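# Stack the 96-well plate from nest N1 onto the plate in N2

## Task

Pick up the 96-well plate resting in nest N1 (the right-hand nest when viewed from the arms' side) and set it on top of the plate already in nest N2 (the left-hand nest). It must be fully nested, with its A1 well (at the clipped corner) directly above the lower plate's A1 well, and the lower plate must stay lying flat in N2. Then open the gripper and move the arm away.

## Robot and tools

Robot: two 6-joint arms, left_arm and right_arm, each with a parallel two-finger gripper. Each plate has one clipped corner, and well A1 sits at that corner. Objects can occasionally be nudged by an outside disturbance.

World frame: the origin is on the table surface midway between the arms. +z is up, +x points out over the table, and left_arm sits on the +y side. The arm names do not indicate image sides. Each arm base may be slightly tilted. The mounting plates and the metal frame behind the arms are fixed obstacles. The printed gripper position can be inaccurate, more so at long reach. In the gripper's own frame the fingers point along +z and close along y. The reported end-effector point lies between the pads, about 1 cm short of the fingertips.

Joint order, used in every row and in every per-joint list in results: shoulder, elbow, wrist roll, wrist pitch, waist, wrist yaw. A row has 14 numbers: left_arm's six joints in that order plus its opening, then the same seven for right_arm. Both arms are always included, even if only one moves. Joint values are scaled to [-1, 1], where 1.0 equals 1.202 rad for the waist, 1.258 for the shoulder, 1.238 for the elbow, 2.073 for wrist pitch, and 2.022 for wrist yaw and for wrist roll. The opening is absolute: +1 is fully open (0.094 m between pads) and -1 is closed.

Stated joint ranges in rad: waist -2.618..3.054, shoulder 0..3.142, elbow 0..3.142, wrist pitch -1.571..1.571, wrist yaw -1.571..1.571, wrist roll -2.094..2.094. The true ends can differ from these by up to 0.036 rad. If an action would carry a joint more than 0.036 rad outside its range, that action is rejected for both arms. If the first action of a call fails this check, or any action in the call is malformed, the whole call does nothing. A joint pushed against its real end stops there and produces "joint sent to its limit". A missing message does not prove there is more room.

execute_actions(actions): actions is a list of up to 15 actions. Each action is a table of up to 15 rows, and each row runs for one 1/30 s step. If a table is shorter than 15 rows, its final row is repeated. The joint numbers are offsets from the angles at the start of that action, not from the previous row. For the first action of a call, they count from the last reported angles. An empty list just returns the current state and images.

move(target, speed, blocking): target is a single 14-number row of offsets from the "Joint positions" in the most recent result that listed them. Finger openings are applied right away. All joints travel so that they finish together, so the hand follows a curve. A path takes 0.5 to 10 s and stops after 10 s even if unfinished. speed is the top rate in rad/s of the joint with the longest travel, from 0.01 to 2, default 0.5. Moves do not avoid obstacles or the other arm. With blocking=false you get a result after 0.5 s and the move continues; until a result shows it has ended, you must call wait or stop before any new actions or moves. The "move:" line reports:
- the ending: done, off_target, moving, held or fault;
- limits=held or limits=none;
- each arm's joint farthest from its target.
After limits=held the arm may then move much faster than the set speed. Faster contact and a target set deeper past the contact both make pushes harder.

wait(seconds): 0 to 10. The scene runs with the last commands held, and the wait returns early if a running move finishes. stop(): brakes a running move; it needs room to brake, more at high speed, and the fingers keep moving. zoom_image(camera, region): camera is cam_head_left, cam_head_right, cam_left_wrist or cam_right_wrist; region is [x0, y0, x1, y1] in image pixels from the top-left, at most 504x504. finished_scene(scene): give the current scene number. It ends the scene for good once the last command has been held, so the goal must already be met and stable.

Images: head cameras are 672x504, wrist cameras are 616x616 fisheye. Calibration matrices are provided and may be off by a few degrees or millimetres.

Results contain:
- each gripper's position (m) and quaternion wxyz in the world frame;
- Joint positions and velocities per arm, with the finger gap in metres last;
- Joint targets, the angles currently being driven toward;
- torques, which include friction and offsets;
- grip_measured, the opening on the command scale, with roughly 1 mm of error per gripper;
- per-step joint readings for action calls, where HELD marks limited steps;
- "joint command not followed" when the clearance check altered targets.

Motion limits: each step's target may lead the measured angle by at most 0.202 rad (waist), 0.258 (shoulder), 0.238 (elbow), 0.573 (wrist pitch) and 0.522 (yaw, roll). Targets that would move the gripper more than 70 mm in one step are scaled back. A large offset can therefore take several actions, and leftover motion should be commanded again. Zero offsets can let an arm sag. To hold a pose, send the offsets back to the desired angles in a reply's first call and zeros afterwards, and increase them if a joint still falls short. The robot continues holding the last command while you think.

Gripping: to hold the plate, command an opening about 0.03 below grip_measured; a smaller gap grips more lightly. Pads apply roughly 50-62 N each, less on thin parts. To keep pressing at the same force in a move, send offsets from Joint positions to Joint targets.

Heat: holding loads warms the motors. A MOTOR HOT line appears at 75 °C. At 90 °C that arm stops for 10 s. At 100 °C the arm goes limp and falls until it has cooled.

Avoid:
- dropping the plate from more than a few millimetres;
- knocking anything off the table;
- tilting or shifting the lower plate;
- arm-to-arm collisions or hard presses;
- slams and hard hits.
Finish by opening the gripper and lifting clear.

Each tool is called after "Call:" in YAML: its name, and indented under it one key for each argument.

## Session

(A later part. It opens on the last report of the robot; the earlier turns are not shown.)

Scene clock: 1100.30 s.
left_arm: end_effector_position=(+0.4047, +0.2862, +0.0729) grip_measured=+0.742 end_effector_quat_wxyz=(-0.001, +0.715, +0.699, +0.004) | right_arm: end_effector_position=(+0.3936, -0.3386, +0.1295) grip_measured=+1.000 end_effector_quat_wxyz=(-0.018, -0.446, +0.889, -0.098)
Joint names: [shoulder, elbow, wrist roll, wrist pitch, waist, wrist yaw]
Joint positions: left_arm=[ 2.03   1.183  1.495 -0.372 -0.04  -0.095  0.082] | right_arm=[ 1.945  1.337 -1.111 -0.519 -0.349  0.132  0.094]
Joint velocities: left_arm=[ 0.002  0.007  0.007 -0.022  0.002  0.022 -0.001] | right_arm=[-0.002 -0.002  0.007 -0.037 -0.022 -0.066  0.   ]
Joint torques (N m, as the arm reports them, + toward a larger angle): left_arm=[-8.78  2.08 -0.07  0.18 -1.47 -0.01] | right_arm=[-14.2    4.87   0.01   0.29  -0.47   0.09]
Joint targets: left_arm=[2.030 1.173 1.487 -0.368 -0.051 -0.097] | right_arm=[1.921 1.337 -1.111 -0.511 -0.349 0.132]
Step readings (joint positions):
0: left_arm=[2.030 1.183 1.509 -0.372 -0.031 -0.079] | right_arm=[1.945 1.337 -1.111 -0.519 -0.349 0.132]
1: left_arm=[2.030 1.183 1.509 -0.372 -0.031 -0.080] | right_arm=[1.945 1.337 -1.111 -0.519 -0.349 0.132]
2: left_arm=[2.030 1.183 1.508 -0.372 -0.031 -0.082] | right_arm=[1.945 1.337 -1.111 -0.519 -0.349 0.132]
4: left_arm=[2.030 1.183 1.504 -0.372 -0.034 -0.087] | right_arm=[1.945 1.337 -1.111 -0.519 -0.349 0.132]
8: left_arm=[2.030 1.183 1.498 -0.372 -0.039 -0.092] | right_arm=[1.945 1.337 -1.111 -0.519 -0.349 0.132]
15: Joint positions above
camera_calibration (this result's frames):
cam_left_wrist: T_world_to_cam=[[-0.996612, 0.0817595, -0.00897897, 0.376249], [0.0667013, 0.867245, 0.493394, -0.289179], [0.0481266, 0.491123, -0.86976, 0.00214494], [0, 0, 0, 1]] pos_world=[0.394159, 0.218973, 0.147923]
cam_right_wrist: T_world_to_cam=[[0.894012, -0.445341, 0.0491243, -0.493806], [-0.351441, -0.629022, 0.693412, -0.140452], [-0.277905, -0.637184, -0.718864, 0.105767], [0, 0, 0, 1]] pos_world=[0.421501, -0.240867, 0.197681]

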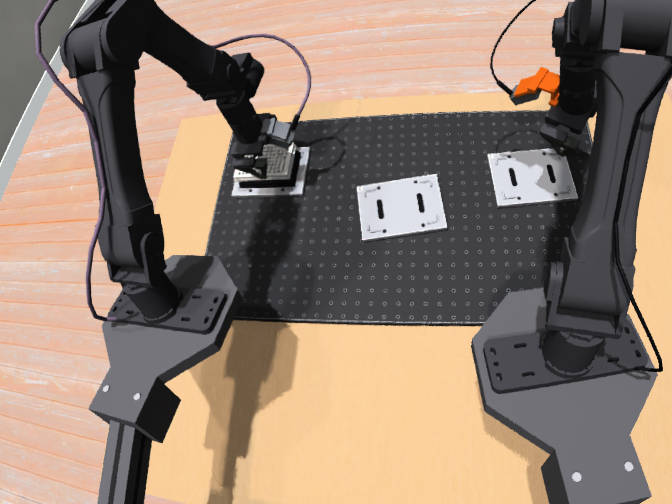

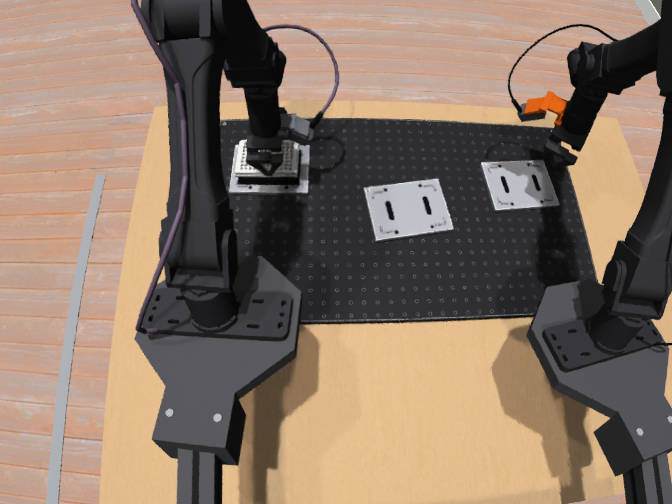

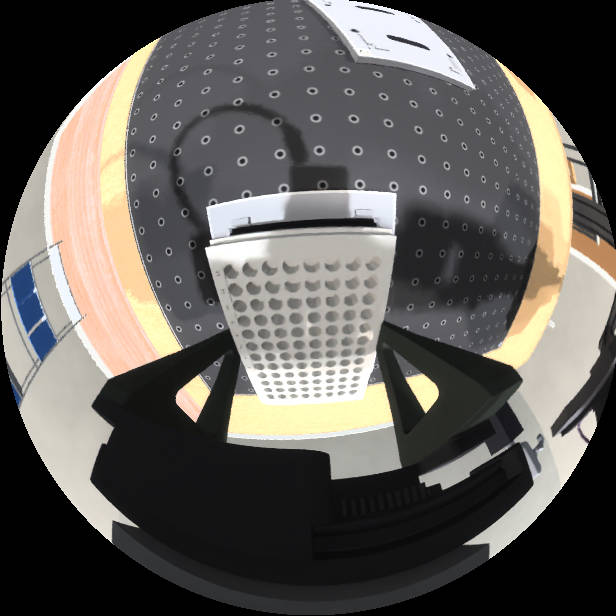

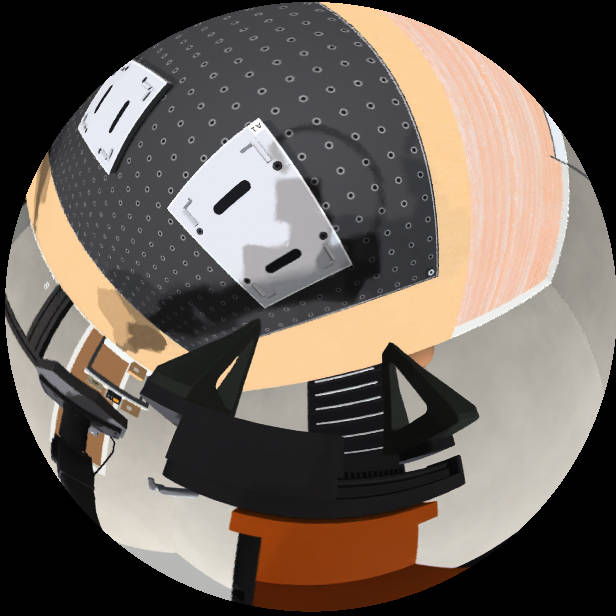

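Call:
execute_actions:
  actions:
    - [[0,-0.008,-0.004,0.002,-0.011,0.006,0.705,-0.019,0,0,0.004,0,0,1],[0,-0.008,-0.005,0.002,-0.013,0.009,0.705,-0.019,0,0,0.004,0,0,1],[0,-0.008,-0.006,0.002,-0.0145,0.011,0.705,-0.019,0,0,0.004,0,0,1],[0,-0.008,-0.0064,0.002,-0.015,0.0124,0.705,-0.019,0,0,0.004,0,0,1]]

Call:
zoom_image:
  camera: "cam_left_wrist"
  region: [200, 170, 410, 290]

Scene clock: 1109.83 s.
left_arm: end_effector_position=(+0.4044, +0.2814, +0.0732) grip_measured=+0.742 end_effector_quat_wxyz=(+0.003, +0.716, +0.698, -0.001) | right_arm: end_effector_position=(+0.3936, -0.3386, +0.1295) grip_measured=+1.000 end_effector_quat_wxyz=(-0.018, -0.446, +0.889, -0.098)
Joint names: [shoulder, elbow, wrist roll, wrist pitch, waist, wrist yaw]
Joint positions: left_arm=[ 2.03   1.183  1.489 -0.372 -0.047 -0.085  0.082] | right_arm=[ 1.945  1.337 -1.111 -0.519 -0.349  0.132  0.094]
Joint velocities: left_arm=[-0.022 -0.007 -0.037 -0.037 -0.002 -0.066 -0.001] | right_arm=[-0.002  0.002  0.007  0.037 -0.022 -0.022  0.   ]
Joint torques (N m, as the arm reports them, + toward a larger angle): left_arm=[-8.78  2.09 -0.04  0.19 -1.5   0.15] | right_arm=[-14.2    4.9    0.02   0.32  -0.47   0.1 ]
Joint targets: left_arm=[2.030 1.173 1.482 -0.368 -0.058 -0.070] | right_arm=[1.921 1.337 -1.111 -0.511 -0.349 0.132]
Step readings (joint positions):
0: left_arm=[2.030 1.183 1.494 -0.372 -0.040 -0.096] | right_arm=[1.945 1.337 -1.111 -0.519 -0.349 0.132]
1: left_arm=[2.030 1.183 1.494 -0.372 -0.040 -0.096] | right_arm=[1.945 1.337 -1.111 -0.519 -0.349 0.132]
2: left_arm=[2.030 1.183 1.494 -0.372 -0.040 -0.095] | right_arm=[1.945 1.337 -1.111 -0.519 -0.349 0.132]
4: left_arm=[2.030 1.183 1.492 -0.372 -0.042 -0.093] | right_arm=[1.945 1.337 -1.111 -0.519 -0.349 0.132]
8: left_arm=[2.030 1.183 1.490 -0.372 -0.046 -0.088] | right_arm=[1.945 1.337 -1.111 -0.519 -0.349 0.132]
15: Joint positions above
camera_calibration (this result's frames):
cam_left_wrist: T_world_to_cam=[[-0.996526, 0.082715, -0.00972693, 0.376112], [0.0677538, 0.873063, 0.482878, -0.286407], [0.0484334, 0.480541, -0.875634, 0.00800348], [0, 0, 0, 1]] pos_world=[0.393823, 0.215095, 0.148966]
cam_right_wrist: T_world_to_cam=[[0.894012, -0.445341, 0.0491243, -0.493806], [-0.351441, -0.629022, 0.693412, -0.140452], [-0.277905, -0.637184, -0.718864, 0.105767], [0, 0, 0, 1]] pos_world=[0.421501, -0.240867, 0.197681]

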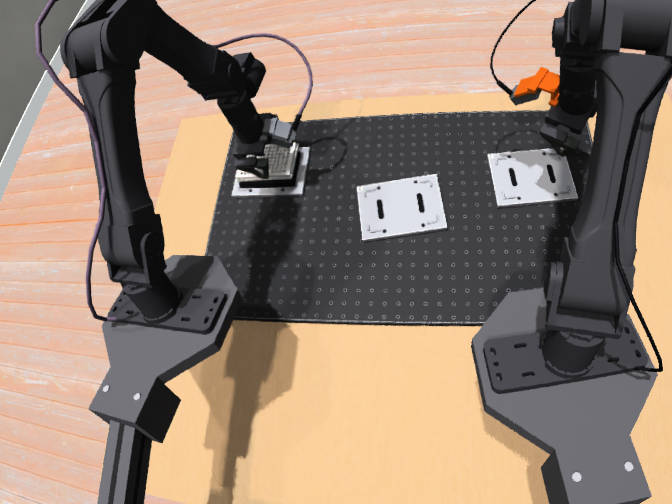

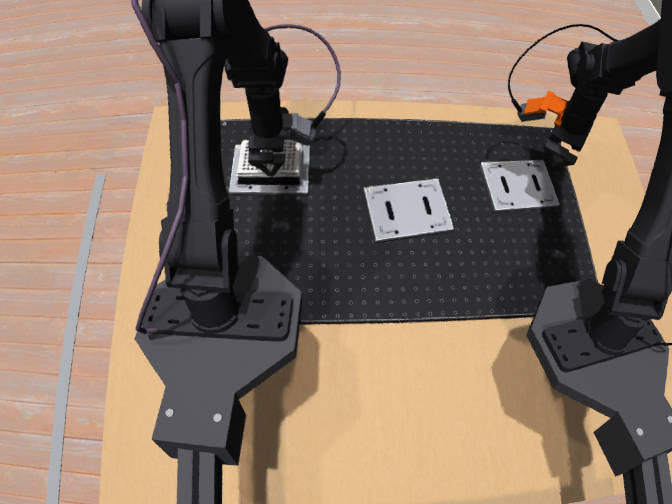

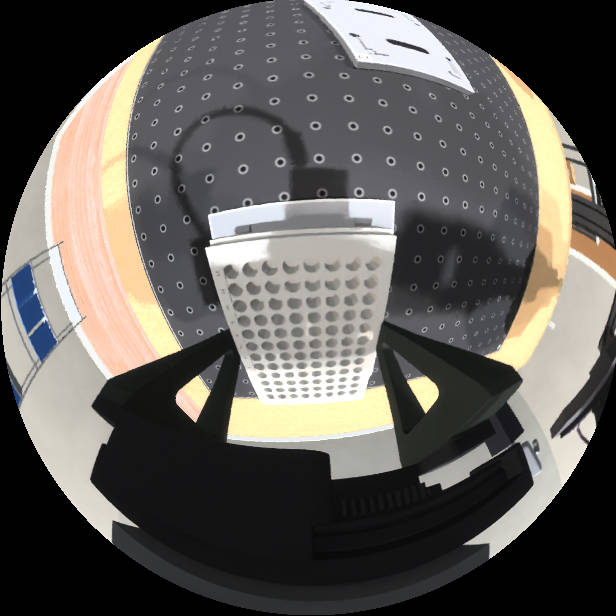

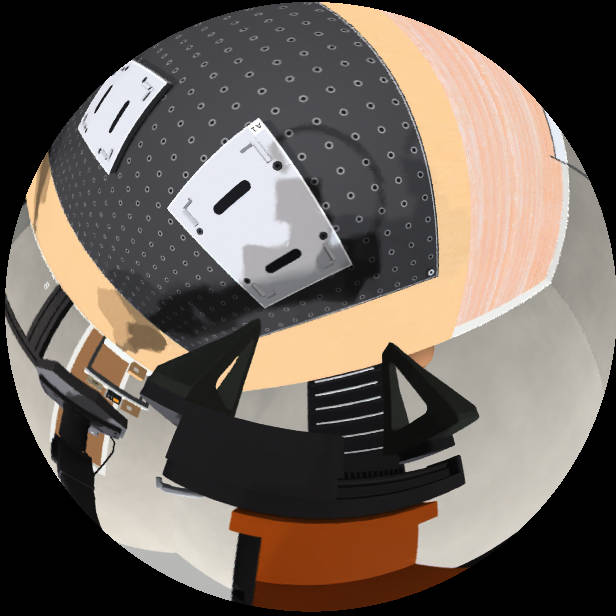

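Region (200, 170, 410, 290) of cam_left_wrist's 616x616 image, scaled by 2.400, with more detail than that image has; it fills the top 288 rows of this view, and the rest is white.

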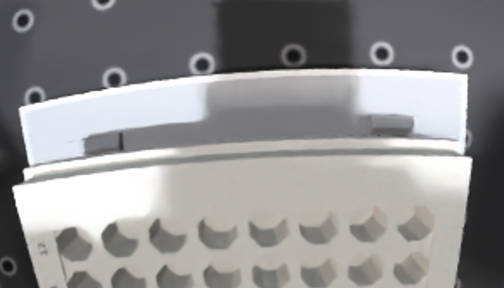

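Call:
execute_actions:
  actions:
    - [[0.006,-0.008,-0.003,0.003,-0.008,0.007,0.705,-0.019,0,0,0.004,0,0,1],[0.009,-0.008,-0.003,0.005,-0.008,0.007,0.705,-0.019,0,0,0.004,0,0,1],[0.011,-0.008,-0.003,0.007,-0.008,0.007,0.705,-0.019,0,0,0.004,0,0,1],[0.013,-0.008,-0.003,0.009,-0.008,0.007,0.705,-0.019,0,0,0.004,0,0,1],[0.015,-0.008,-0.003,0.011,-0.008,0.007,0.705,-0.019,0,0,0.004,0,0,1],[0.0165,-0.008,-0.003,0.013,-0.008,0.007,0.705,-0.019,0,0,0.004,0,0,1]]

Call:
zoom_image:
  camera: "cam_left_wrist"
  region: [200, 170, 410, 290]

Scene clock: 1121.23 s.
left_arm: end_effector_position=(+0.4046, +0.2807, +0.0673) grip_measured=+0.742 end_effector_quat_wxyz=(+0.005, +0.715, +0.699, +0.000) | right_arm: end_effector_position=(+0.3936, -0.3386, +0.1295) grip_measured=+1.000 end_effector_quat_wxyz=(-0.018, -0.446, +0.889, -0.098)
Joint names: [shoulder, elbow, wrist roll, wrist pitch, waist, wrist yaw]
Joint positions: left_arm=[ 2.048  1.183  1.489 -0.351 -0.047 -0.085  0.082] | right_arm=[ 1.945  1.337 -1.111 -0.519 -0.349  0.132  0.094]
Joint velocities: left_arm=[ 0.002 -0.022 -0.007  0.022 -0.007  0.022 -0.001] | right_arm=[-0.007 -0.012 -0.022 -0.066  0.007  0.037  0.   ]
Joint torques (N m, as the arm reports them, + toward a larger angle): left_arm=[-8.66  2.   -0.05  0.14 -1.43  0.13] | right_arm=[-14.21   4.91   0.01   0.31  -0.46   0.08]
Joint targets: left_arm=[2.051 1.173 1.483 -0.345 -0.057 -0.071] | right_arm=[1.921 1.337 -1.111 -0.511 -0.349 0.132]
Step readings (joint positions):
0: left_arm=[2.030 1.183 1.489 -0.372 -0.047 -0.085] | right_arm=[1.945 1.337 -1.111 -0.519 -0.349 0.132]
1: left_arm=[2.030 1.183 1.489 -0.372 -0.047 -0.085] | right_arm=[1.945 1.337 -1.111 -0.519 -0.349 0.132]
2: left_arm=[2.030 1.183 1.489 -0.371 -0.047 -0.085] | right_arm=[1.945 1.337 -1.111 -0.519 -0.349 0.132]
4: left_arm=[2.031 1.183 1.489 -0.368 -0.047 -0.085] | right_arm=[1.945 1.337 -1.111 -0.519 -0.349 0.132]
8: left_arm=[2.042 1.183 1.489 -0.355 -0.047 -0.085] | right_arm=[1.945 1.337 -1.111 -0.519 -0.349 0.132]
15: Joint positions above
camera_calibration (this result's frames):
cam_left_wrist: T_world_to_cam=[[-0.996546, 0.0820538, -0.0127541, 0.376739], [0.0657433, 0.873446, 0.482462, -0.282304], [0.0507278, 0.479957, -0.875824, 0.0024027], [0, 0, 0, 1]] pos_world=[0.393875, 0.214511, 0.14311]
cam_right_wrist: T_world_to_cam=[[0.894012, -0.445341, 0.0491243, -0.493806], [-0.351441, -0.629022, 0.693412, -0.140452], [-0.277905, -0.637184, -0.718864, 0.105767], [0, 0, 0, 1]] pos_world=[0.421501, -0.240867, 0.197681]

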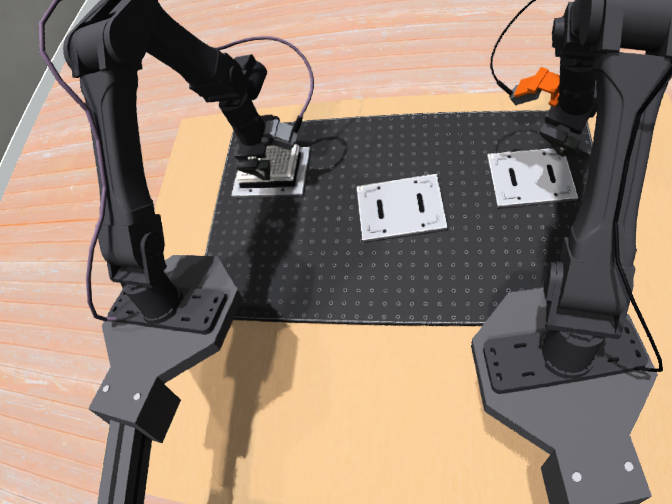

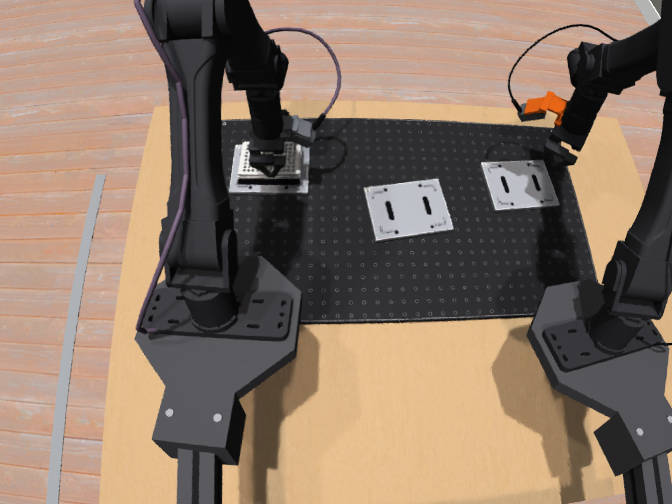

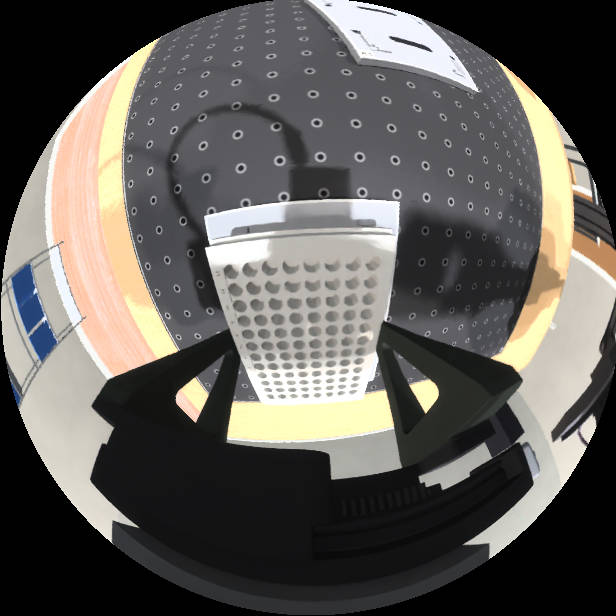

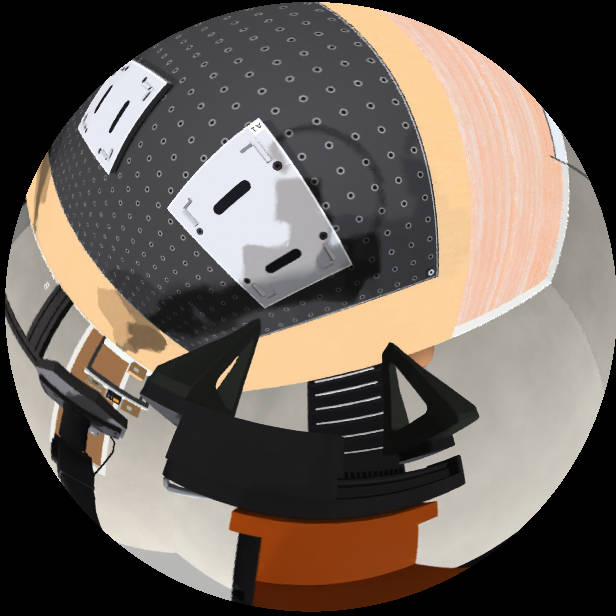

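Region (200, 170, 410, 290) of cam_left_wrist's 616x616 image, scaled by 2.400, with more detail than that image has; it fills the top 288 rows of this view, and the rest is white.

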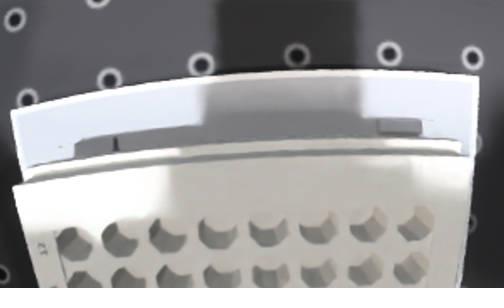

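Call:
execute_actions:
  actions:
    - [[0,-0.008,0.002,0.002,0.001,0.007,0.705,-0.019,0,0,0.004,0,0,1],[0,-0.008,0.004,0.002,0.003,0.007,0.705,-0.019,0,0,0.004,0,0,1],[0,-0.008,0.006,0.002,0.004,0.007,0.705,-0.019,0,0,0.004,0,0,1],[0,-0.008,0.007,0.002,0.005,0.007,0.705,-0.019,0,0,0.004,0,0,1]]

Call:
zoom_image:
  camera: "cam_left_wrist"
  region: [200, 170, 410, 290]

Scene clock: 1153.03 s.
left_arm: end_effector_position=(+0.4051, +0.2807, +0.0673) grip_measured=+0.742 end_effector_quat_wxyz=(+0.006, +0.718, +0.696, +0.001) | right_arm: end_effector_position=(+0.3936, -0.3386, +0.1295) grip_measured=+1.000 end_effector_quat_wxyz=(-0.018, -0.446, +0.889, -0.098)
Joint names: [shoulder, elbow, wrist roll, wrist pitch, waist, wrist yaw]
Joint positions: left_arm=[ 2.048  1.183  1.495 -0.349 -0.047 -0.085  0.082] | right_arm=[ 1.945  1.337 -1.111 -0.519 -0.349  0.132  0.094]
Joint velocities: left_arm=[-0.002 -0.007 -0.095  0.022  0.002  0.022 -0.002] | right_arm=[ 0.002 -0.002 -0.022 -0.007  0.012 -0.007  0.   ]
Joint torques (N m, as the arm reports them, + toward a larger angle): left_arm=[-8.82  2.02  0.04  0.18 -0.39  0.13] | right_arm=[-14.22   4.92   0.02   0.3   -0.47   0.08]
Joint targets: left_arm=[2.048 1.173 1.503 -0.347 -0.041 -0.071] | right_arm=[1.921 1.337 -1.111 -0.511 -0.349 0.132]
Step readings (joint positions):
0: left_arm=[2.048 1.183 1.489 -0.349 -0.047 -0.085] | right_arm=[1.945 1.337 -1.111 -0.519 -0.349 0.132]
1: left_arm=[2.048 1.183 1.489 -0.349 -0.047 -0.085] | right_arm=[1.945 1.337 -1.111 -0.519 -0.349 0.132]
2: left_arm=[2.048 1.183 1.489 -0.349 -0.047 -0.085] | right_arm=[1.945 1.337 -1.111 -0.519 -0.349 0.132]
4: left_arm=[2.048 1.183 1.491 -0.349 -0.047 -0.085] | right_arm=[1.945 1.337 -1.111 -0.519 -0.349 0.132]
8: left_arm=[2.048 1.183 1.494 -0.349 -0.047 -0.085] | right_arm=[1.945 1.337 -1.111 -0.519 -0.349 0.132]
15: Joint positions above
camera_calibration (this result's frames):
cam_left_wrist: T_world_to_cam=[[-0.995982, 0.0883402, -0.0146906, 0.375349], [0.0703238, 0.873089, 0.482462, -0.284048], [0.055447, 0.479491, -0.875793, 0.000623078], [0, 0, 0, 1]] pos_world=[0.393781, 0.214542, 0.143102]
cam_right_wrist: T_world_to_cam=[[0.894012, -0.445341, 0.0491243, -0.493806], [-0.351441, -0.629022, 0.693412, -0.140452], [-0.277905, -0.637184, -0.718864, 0.105767], [0, 0, 0, 1]] pos_world=[0.421501, -0.240867, 0.197681]

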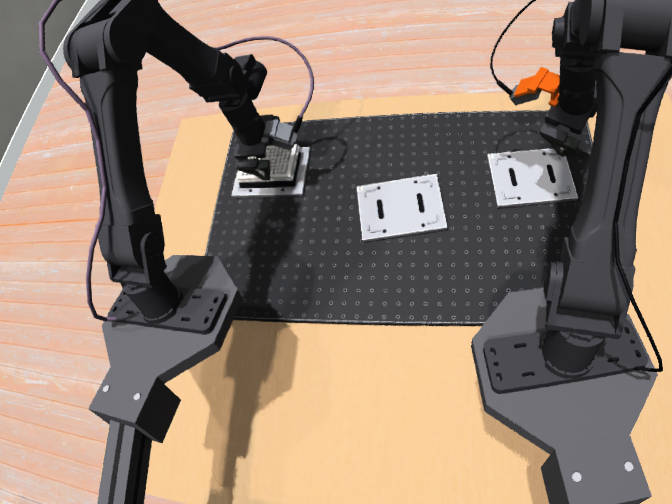

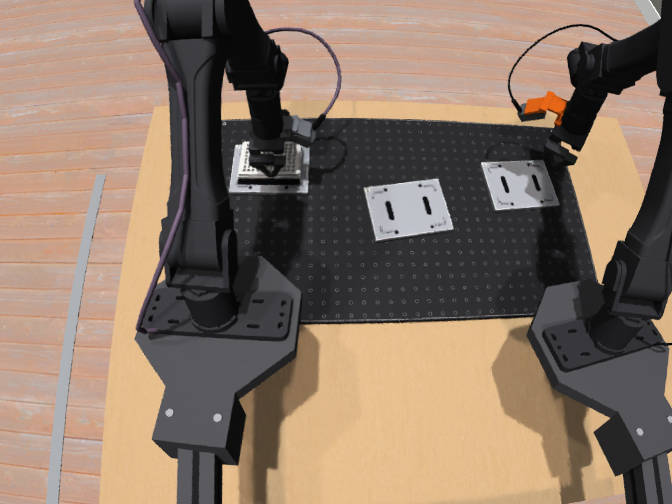

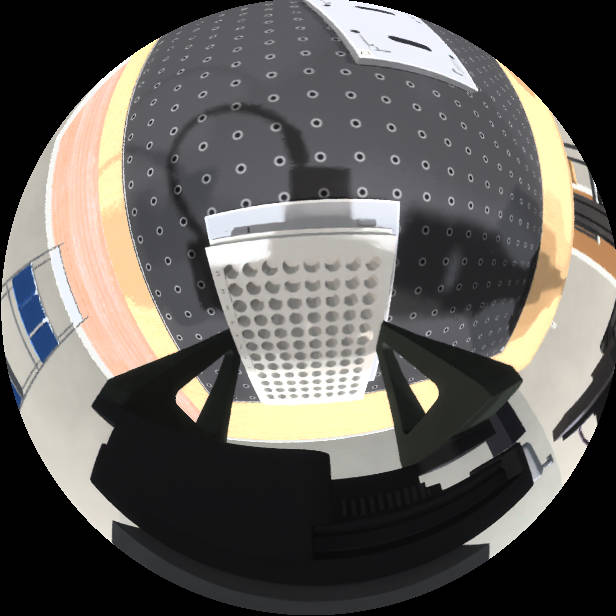

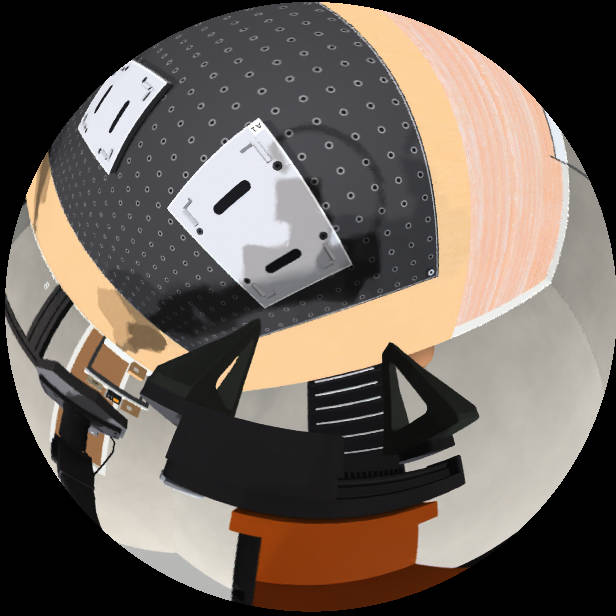

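Region (200, 170, 410, 290) of cam_left_wrist's 616x616 image, scaled by 2.400, with more detail than that image has; it fills the top 288 rows of this view, and the rest is white.

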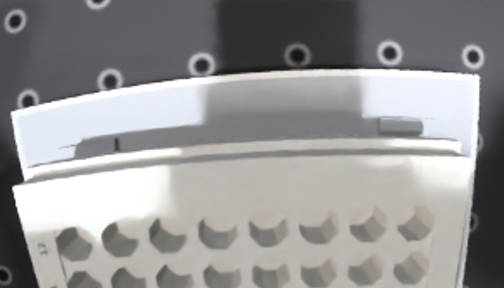

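Call:
execute_actions:
  actions:
    - [[0,-0.008,0.002,0.001,0.013,0.007,0.705,-0.019,0,0,0.004,0,0,1],[0,-0.008,0.002,0.001,0.013,0.007,0.705,-0.019,0,0,0.004,0,0,1],[0,-0.008,0.002,0.001,0.013,0.007,0.705,-0.019,0,0,0.004,0,0,1],[0,-0.008,0.002,0.001,0.004,0.007,0.705,-0.019,0,0,0.004,0,0,1]]

Call:
zoom_image:
  camera: "cam_left_wrist"
  region: [200, 170, 410, 290]

Scene clock: 1160.23 s.
left_arm: end_effector_position=(+0.4053, +0.2833, +0.0671) grip_measured=+0.742 end_effector_quat_wxyz=(+0.005, +0.716, +0.698, +0.001) | right_arm: end_effector_position=(+0.3936, -0.3386, +0.1295) grip_measured=+1.000 end_effector_quat_wxyz=(-0.018, -0.446, +0.889, -0.098)
Joint names: [shoulder, elbow, wrist roll, wrist pitch, waist, wrist yaw]
Joint positions: left_arm=[ 2.048  1.183  1.496 -0.349 -0.041 -0.084  0.082] | right_arm=[ 1.945  1.337 -1.111 -0.519 -0.349  0.132  0.094]
Joint velocities: left_arm=[-0.007 -0.002  0.037  0.007 -0.007  0.037  0.001] | right_arm=[-0.007 -0.012 -0.007 -0.007  0.002 -0.007  0.   ]
Joint torques (N m, as the arm reports them, + toward a larger angle): left_arm=[-8.81  2.02  0.03  0.17 -1.04  0.12] | right_arm=[-14.18   4.9    0.01   0.3   -0.45   0.08]
Joint targets: left_arm=[2.048 1.173 1.499 -0.347 -0.042 -0.071] | right_arm=[1.921 1.337 -1.111 -0.511 -0.349 0.132]
Step readings (joint positions):
0: left_arm=[2.048 1.183 1.496 -0.349 -0.047 -0.085] | right_arm=[1.945 1.337 -1.111 -0.519 -0.349 0.132]
1: left_arm=[2.048 1.183 1.496 -0.349 -0.046 -0.085] | right_arm=[1.945 1.337 -1.111 -0.519 -0.349 0.132]
2: left_arm=[2.048 1.183 1.496 -0.349 -0.045 -0.084] | right_arm=[1.945 1.337 -1.111 -0.519 -0.349 0.132]
4: left_arm=[2.048 1.183 1.496 -0.349 -0.042 -0.084] | right_arm=[1.945 1.337 -1.111 -0.519 -0.349 0.132]
8: left_arm=[2.048 1.183 1.496 -0.349 -0.041 -0.084] | right_arm=[1.945 1.337 -1.111 -0.519 -0.349 0.132]
15: Joint positions above
camera_calibration (this result's frames):
cam_left_wrist: T_world_to_cam=[[-0.996474, 0.0826964, -0.0141669, 0.37705], [0.0655714, 0.872936, 0.483408, -0.284309], [0.0523429, 0.480775, -0.875281, 0.0000453462], [0, 0, 0, 1]] pos_world=[0.39436, 0.216981, 0.142819]
cam_right_wrist: T_world_to_cam=[[0.894012, -0.445341, 0.0491243, -0.493806], [-0.351441, -0.629022, 0.693412, -0.140452], [-0.277905, -0.637184, -0.718864, 0.105767], [0, 0, 0, 1]] pos_world=[0.421501, -0.240867, 0.197681]

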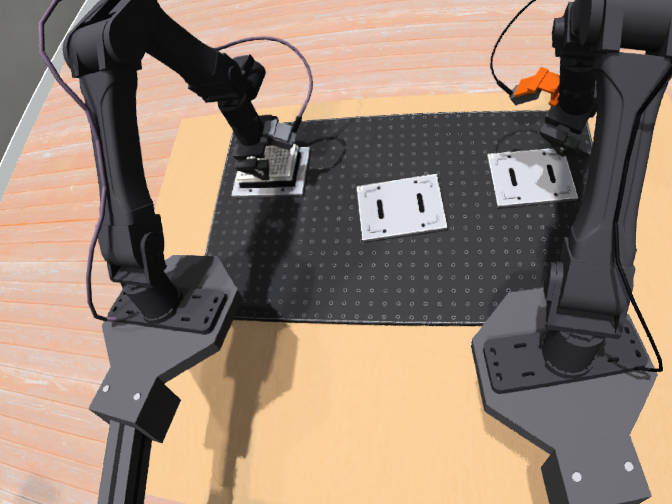

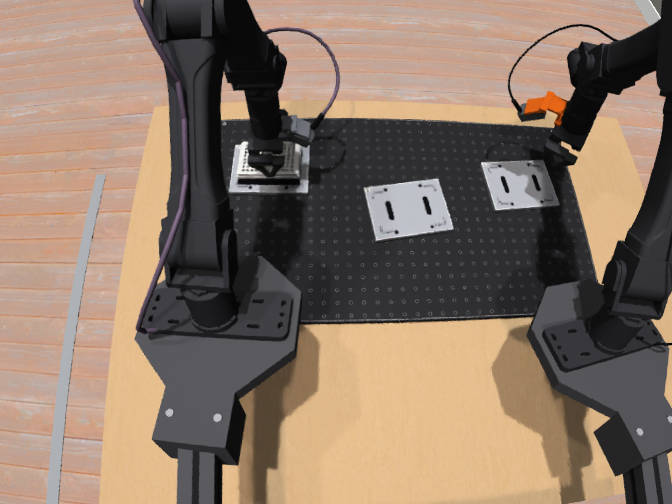

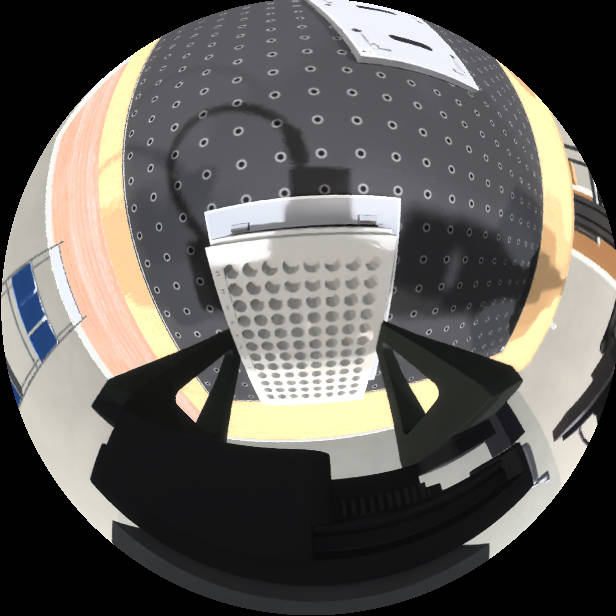

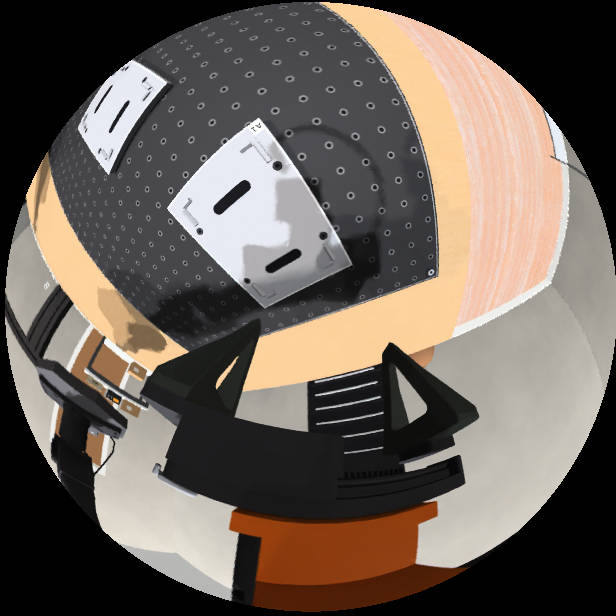

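Region (200, 170, 410, 290) of cam_left_wrist's 616x616 image, scaled by 2.400, with more detail than that image has; it fills the top 288 rows of this view, and the rest is white.

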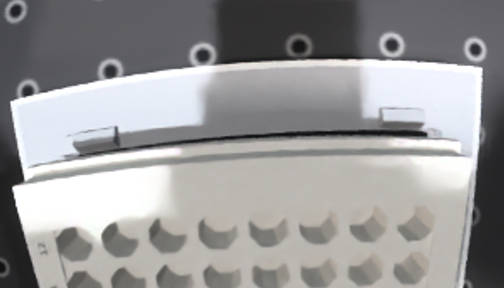

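Call:
execute_actions:
  actions: []

Scene clock: 1180.40 s.
left_arm: end_effector_position=(+0.4053, +0.2833, +0.0671) grip_measured=+0.742 end_effector_quat_wxyz=(+0.005, +0.716, +0.698, +0.001) | right_arm: end_effector_position=(+0.3936, -0.3386, +0.1295) grip_measured=+1.000 end_effector_quat_wxyz=(-0.018, -0.446, +0.889, -0.098)
Joint names: [shoulder, elbow, wrist roll, wrist pitch, waist, wrist yaw]
Joint positions: left_arm=[ 2.048  1.183  1.496 -0.349 -0.041 -0.084  0.082] | right_arm=[ 1.945  1.337 -1.111 -0.519 -0.349  0.132  0.094]
Joint velocities: left_arm=[ 0.007  0.002 -0.022 -0.022 -0.012 -0.037 -0.002] | right_arm=[ 0.012  0.002  0.037 -0.022 -0.002 -0.007  0.   ]
Joint torques (N m, as the arm reports them, + toward a larger angle): left_arm=[-8.81  2.02  0.03  0.17 -0.87  0.13] | right_arm=[-14.17   4.88   0.01   0.31  -0.48   0.09]
Joint targets: left_arm=[2.048 1.173 1.499 -0.347 -0.042 -0.071] | right_arm=[1.921 1.337 -1.111 -0.511 -0.349 0.132]
camera_calibration (this result's frames):
cam_left_wrist: T_world_to_cam=[[-0.996474, 0.0826964, -0.0141669, 0.37705], [0.0655714, 0.872936, 0.483408, -0.284309], [0.0523429, 0.480775, -0.875281, 0.0000453462], [0, 0, 0, 1]] pos_world=[0.39436, 0.216981, 0.142819]
cam_right_wrist: T_world_to_cam=[[0.894012, -0.445341, 0.0491243, -0.493806], [-0.351441, -0.629022, 0.693412, -0.140452], [-0.277905, -0.637184, -0.718864, 0.105767], [0, 0, 0, 1]] pos_world=[0.421501, -0.240867, 0.197681]

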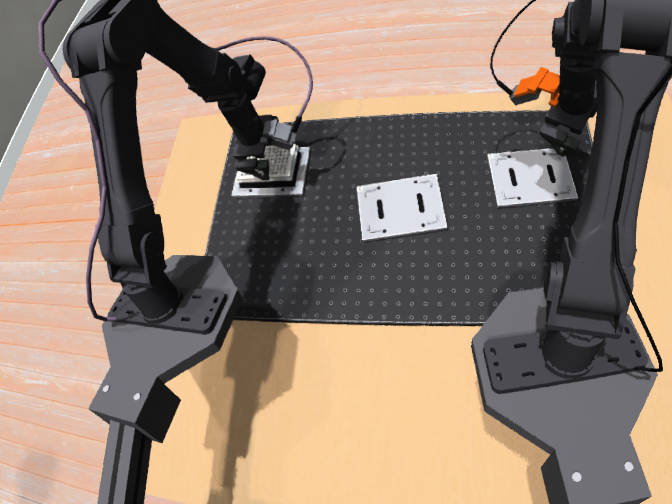

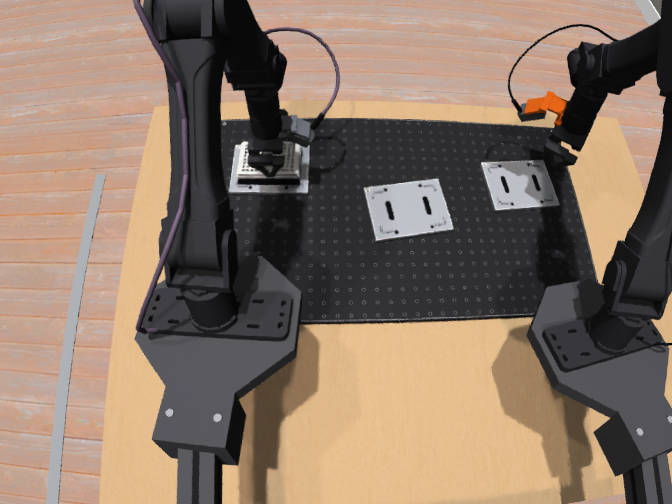

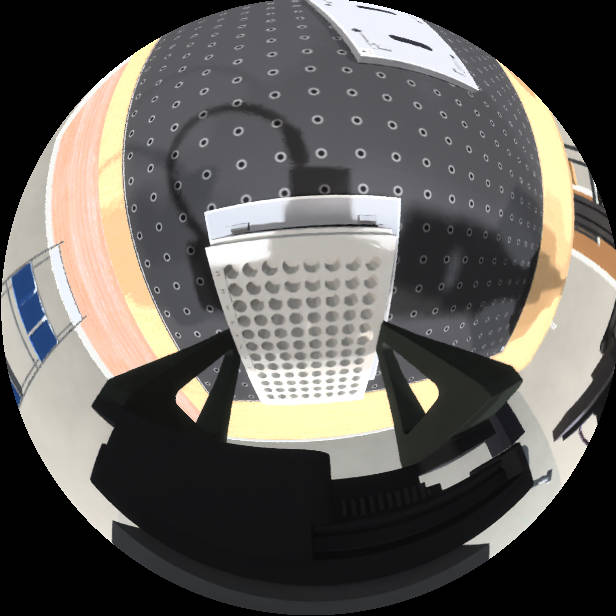

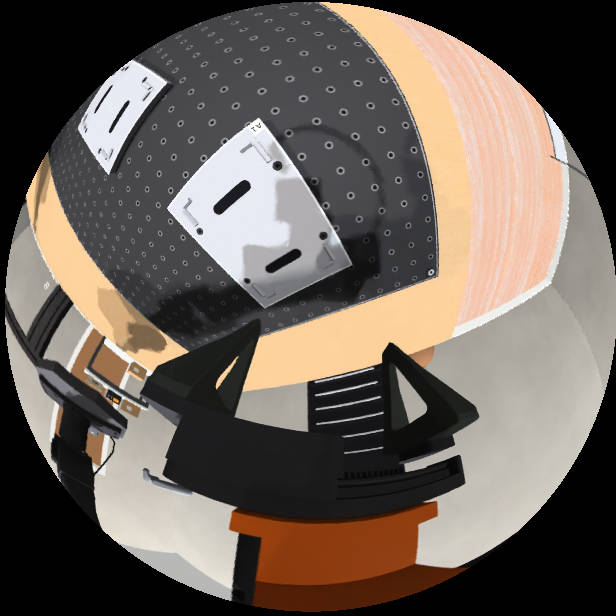

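Call:
execute_actions:
  actions:
    - [[0.013,-0.008,0.0015,0.0043,-0.0008,0.0064,0.705,-0.019,0,0,0.004,0,0,1],[0.013,-0.008,0.0015,0.0043,-0.0008,0.0064,0.705,-0.019,0,0,0.004,0,0,1],[0.013,-0.008,0.0015,0.0043,-0.0008,0.0064,0.705,-0.019,0,0,0.004,0,0,1],[0.0064,-0.008,0.0015,0.0043,-0.0008,0.0064,0.705,-0.019,0,0,0.004,0,0,1]]

Scene clock: 1189.77 s.
left_arm: end_effector_position=(+0.4045, +0.2831, +0.0645) grip_measured=+0.742 end_effector_quat_wxyz=(+0.004, +0.716, +0.698, +0.001) | right_arm: end_effector_position=(+0.3936, -0.3386, +0.1295) grip_measured=+1.000 end_effector_quat_wxyz=(-0.018, -0.446, +0.889, -0.098)
Joint names: [shoulder, elbow, wrist roll, wrist pitch, waist, wrist yaw]
Joint positions: left_arm=[ 2.055  1.183  1.496 -0.344 -0.041 -0.084  0.082] | right_arm=[ 1.945  1.337 -1.111 -0.519 -0.349  0.132  0.094]
Joint velocities: left_arm=[-0.012  0.012  0.007  0.037 -0.002  0.022 -0.001] | right_arm=[-0.022 -0.012 -0.022 -0.037  0.002  0.037  0.   ]
Joint torques (N m, as the arm reports them, + toward a larger angle): left_arm=[-8.78  1.99  0.03  0.18 -0.84  0.13] | right_arm=[-14.2    4.89   0.01   0.3   -0.47   0.09]
Joint targets: left_arm=[2.056 1.173 1.499 -0.340 -0.042 -0.071] | right_arm=[1.921 1.337 -1.111 -0.511 -0.349 0.132]
Step readings (joint positions):
0: left_arm=[2.048 1.183 1.496 -0.349 -0.041 -0.084] | right_arm=[1.945 1.337 -1.111 -0.519 -0.349 0.132]
1: left_arm=[2.049 1.183 1.496 -0.349 -0.041 -0.084] | right_arm=[1.945 1.337 -1.111 -0.519 -0.349 0.132]
2: left_arm=[2.050 1.183 1.496 -0.347 -0.041 -0.084] | right_arm=[1.945 1.337 -1.111 -0.519 -0.349 0.132]
4: left_arm=[2.054 1.183 1.496 -0.345 -0.041 -0.084] | right_arm=[1.945 1.337 -1.111 -0.519 -0.349 0.132]
8: left_arm=[2.055 1.183 1.496 -0.344 -0.041 -0.084] | right_arm=[1.945 1.337 -1.111 -0.519 -0.349 0.132]
15: Joint positions above
camera_calibration (this result's frames):
cam_left_wrist: T_world_to_cam=[[-0.996485, 0.0828669, -0.0122675, 0.376138], [0.0666324, 0.872833, 0.483449, -0.283294], [0.0507694, 0.480932, -0.875287, -0.00148695], [0, 0, 0, 1]] pos_world=[0.393768, 0.216814, 0.140271]
cam_right_wrist: T_world_to_cam=[[0.894012, -0.445341, 0.0491243, -0.493806], [-0.351441, -0.629022, 0.693412, -0.140452], [-0.277905, -0.637184, -0.718864, 0.105767], [0, 0, 0, 1]] pos_world=[0.421501, -0.240867, 0.197681]

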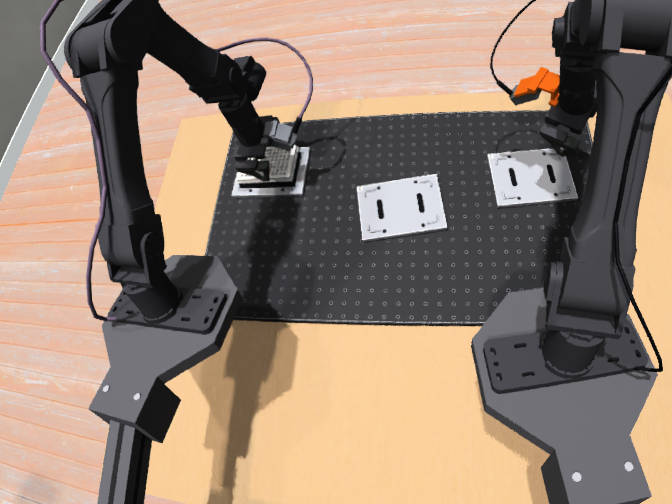

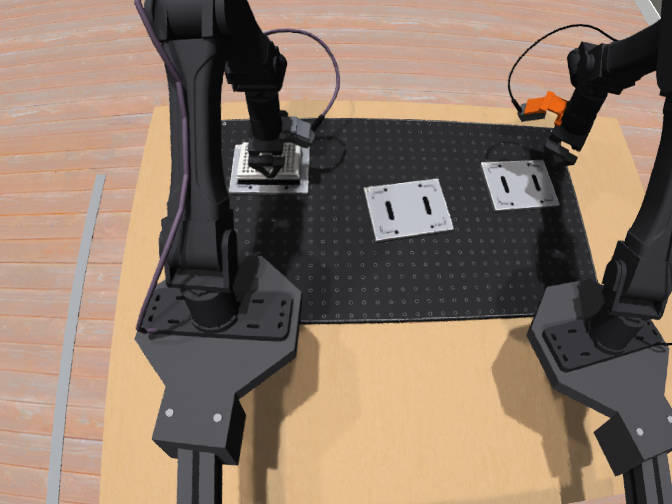

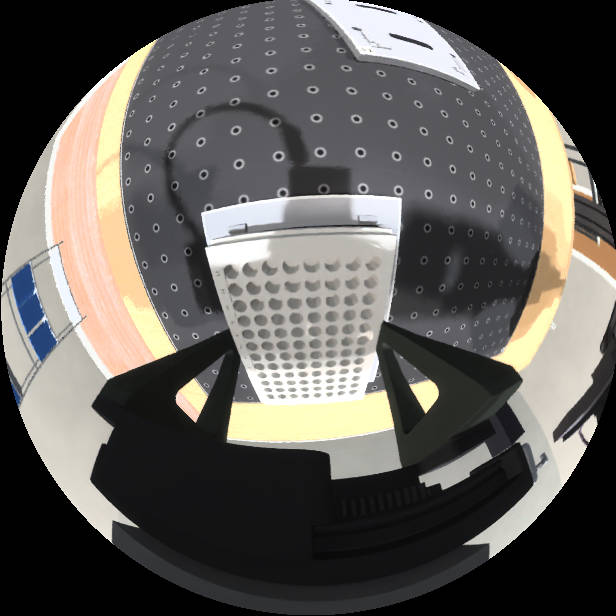

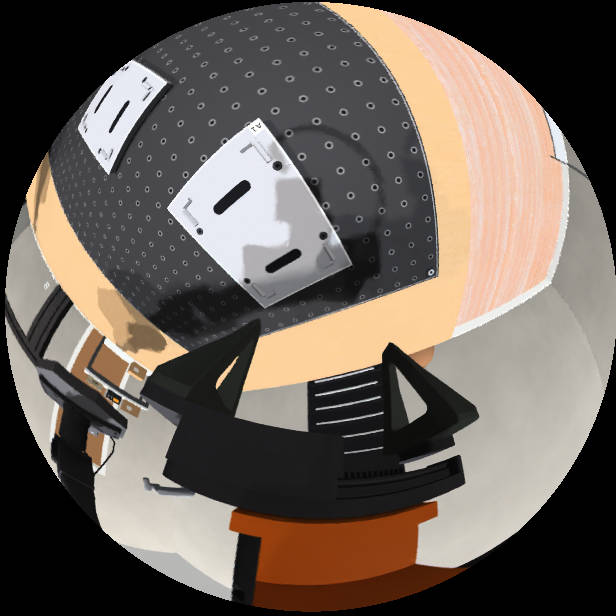

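Call:
zoom_image:
  camera: "cam_left_wrist"
  region: [190, 190, 420, 300]

Call:
zoom_image:
  camera: "cam_head_right"
  region: [220, 125, 330, 205]

Region (190, 190, 420, 300) of cam_left_wrist's 616x616 image, scaled by 2.191, with more detail than that image has; it fills the top 241 rows of this view, and the rest is white.

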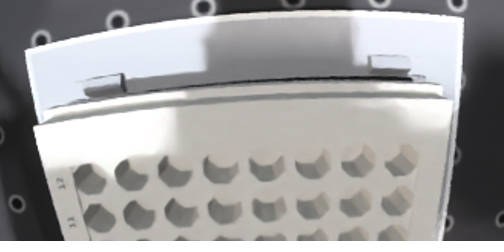

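Region (220, 125, 330, 205) of cam_head_right's 672x504 image, scaled by 4.582, with more detail than that image has; it fills the top 367 rows of this view, and the rest is white.

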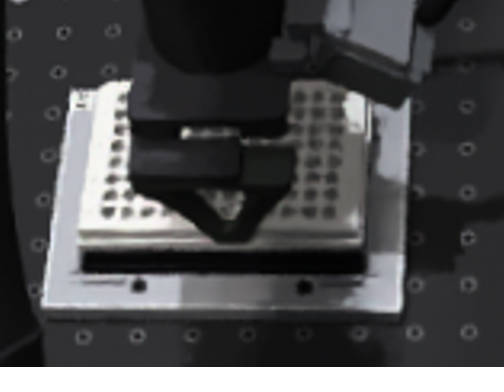

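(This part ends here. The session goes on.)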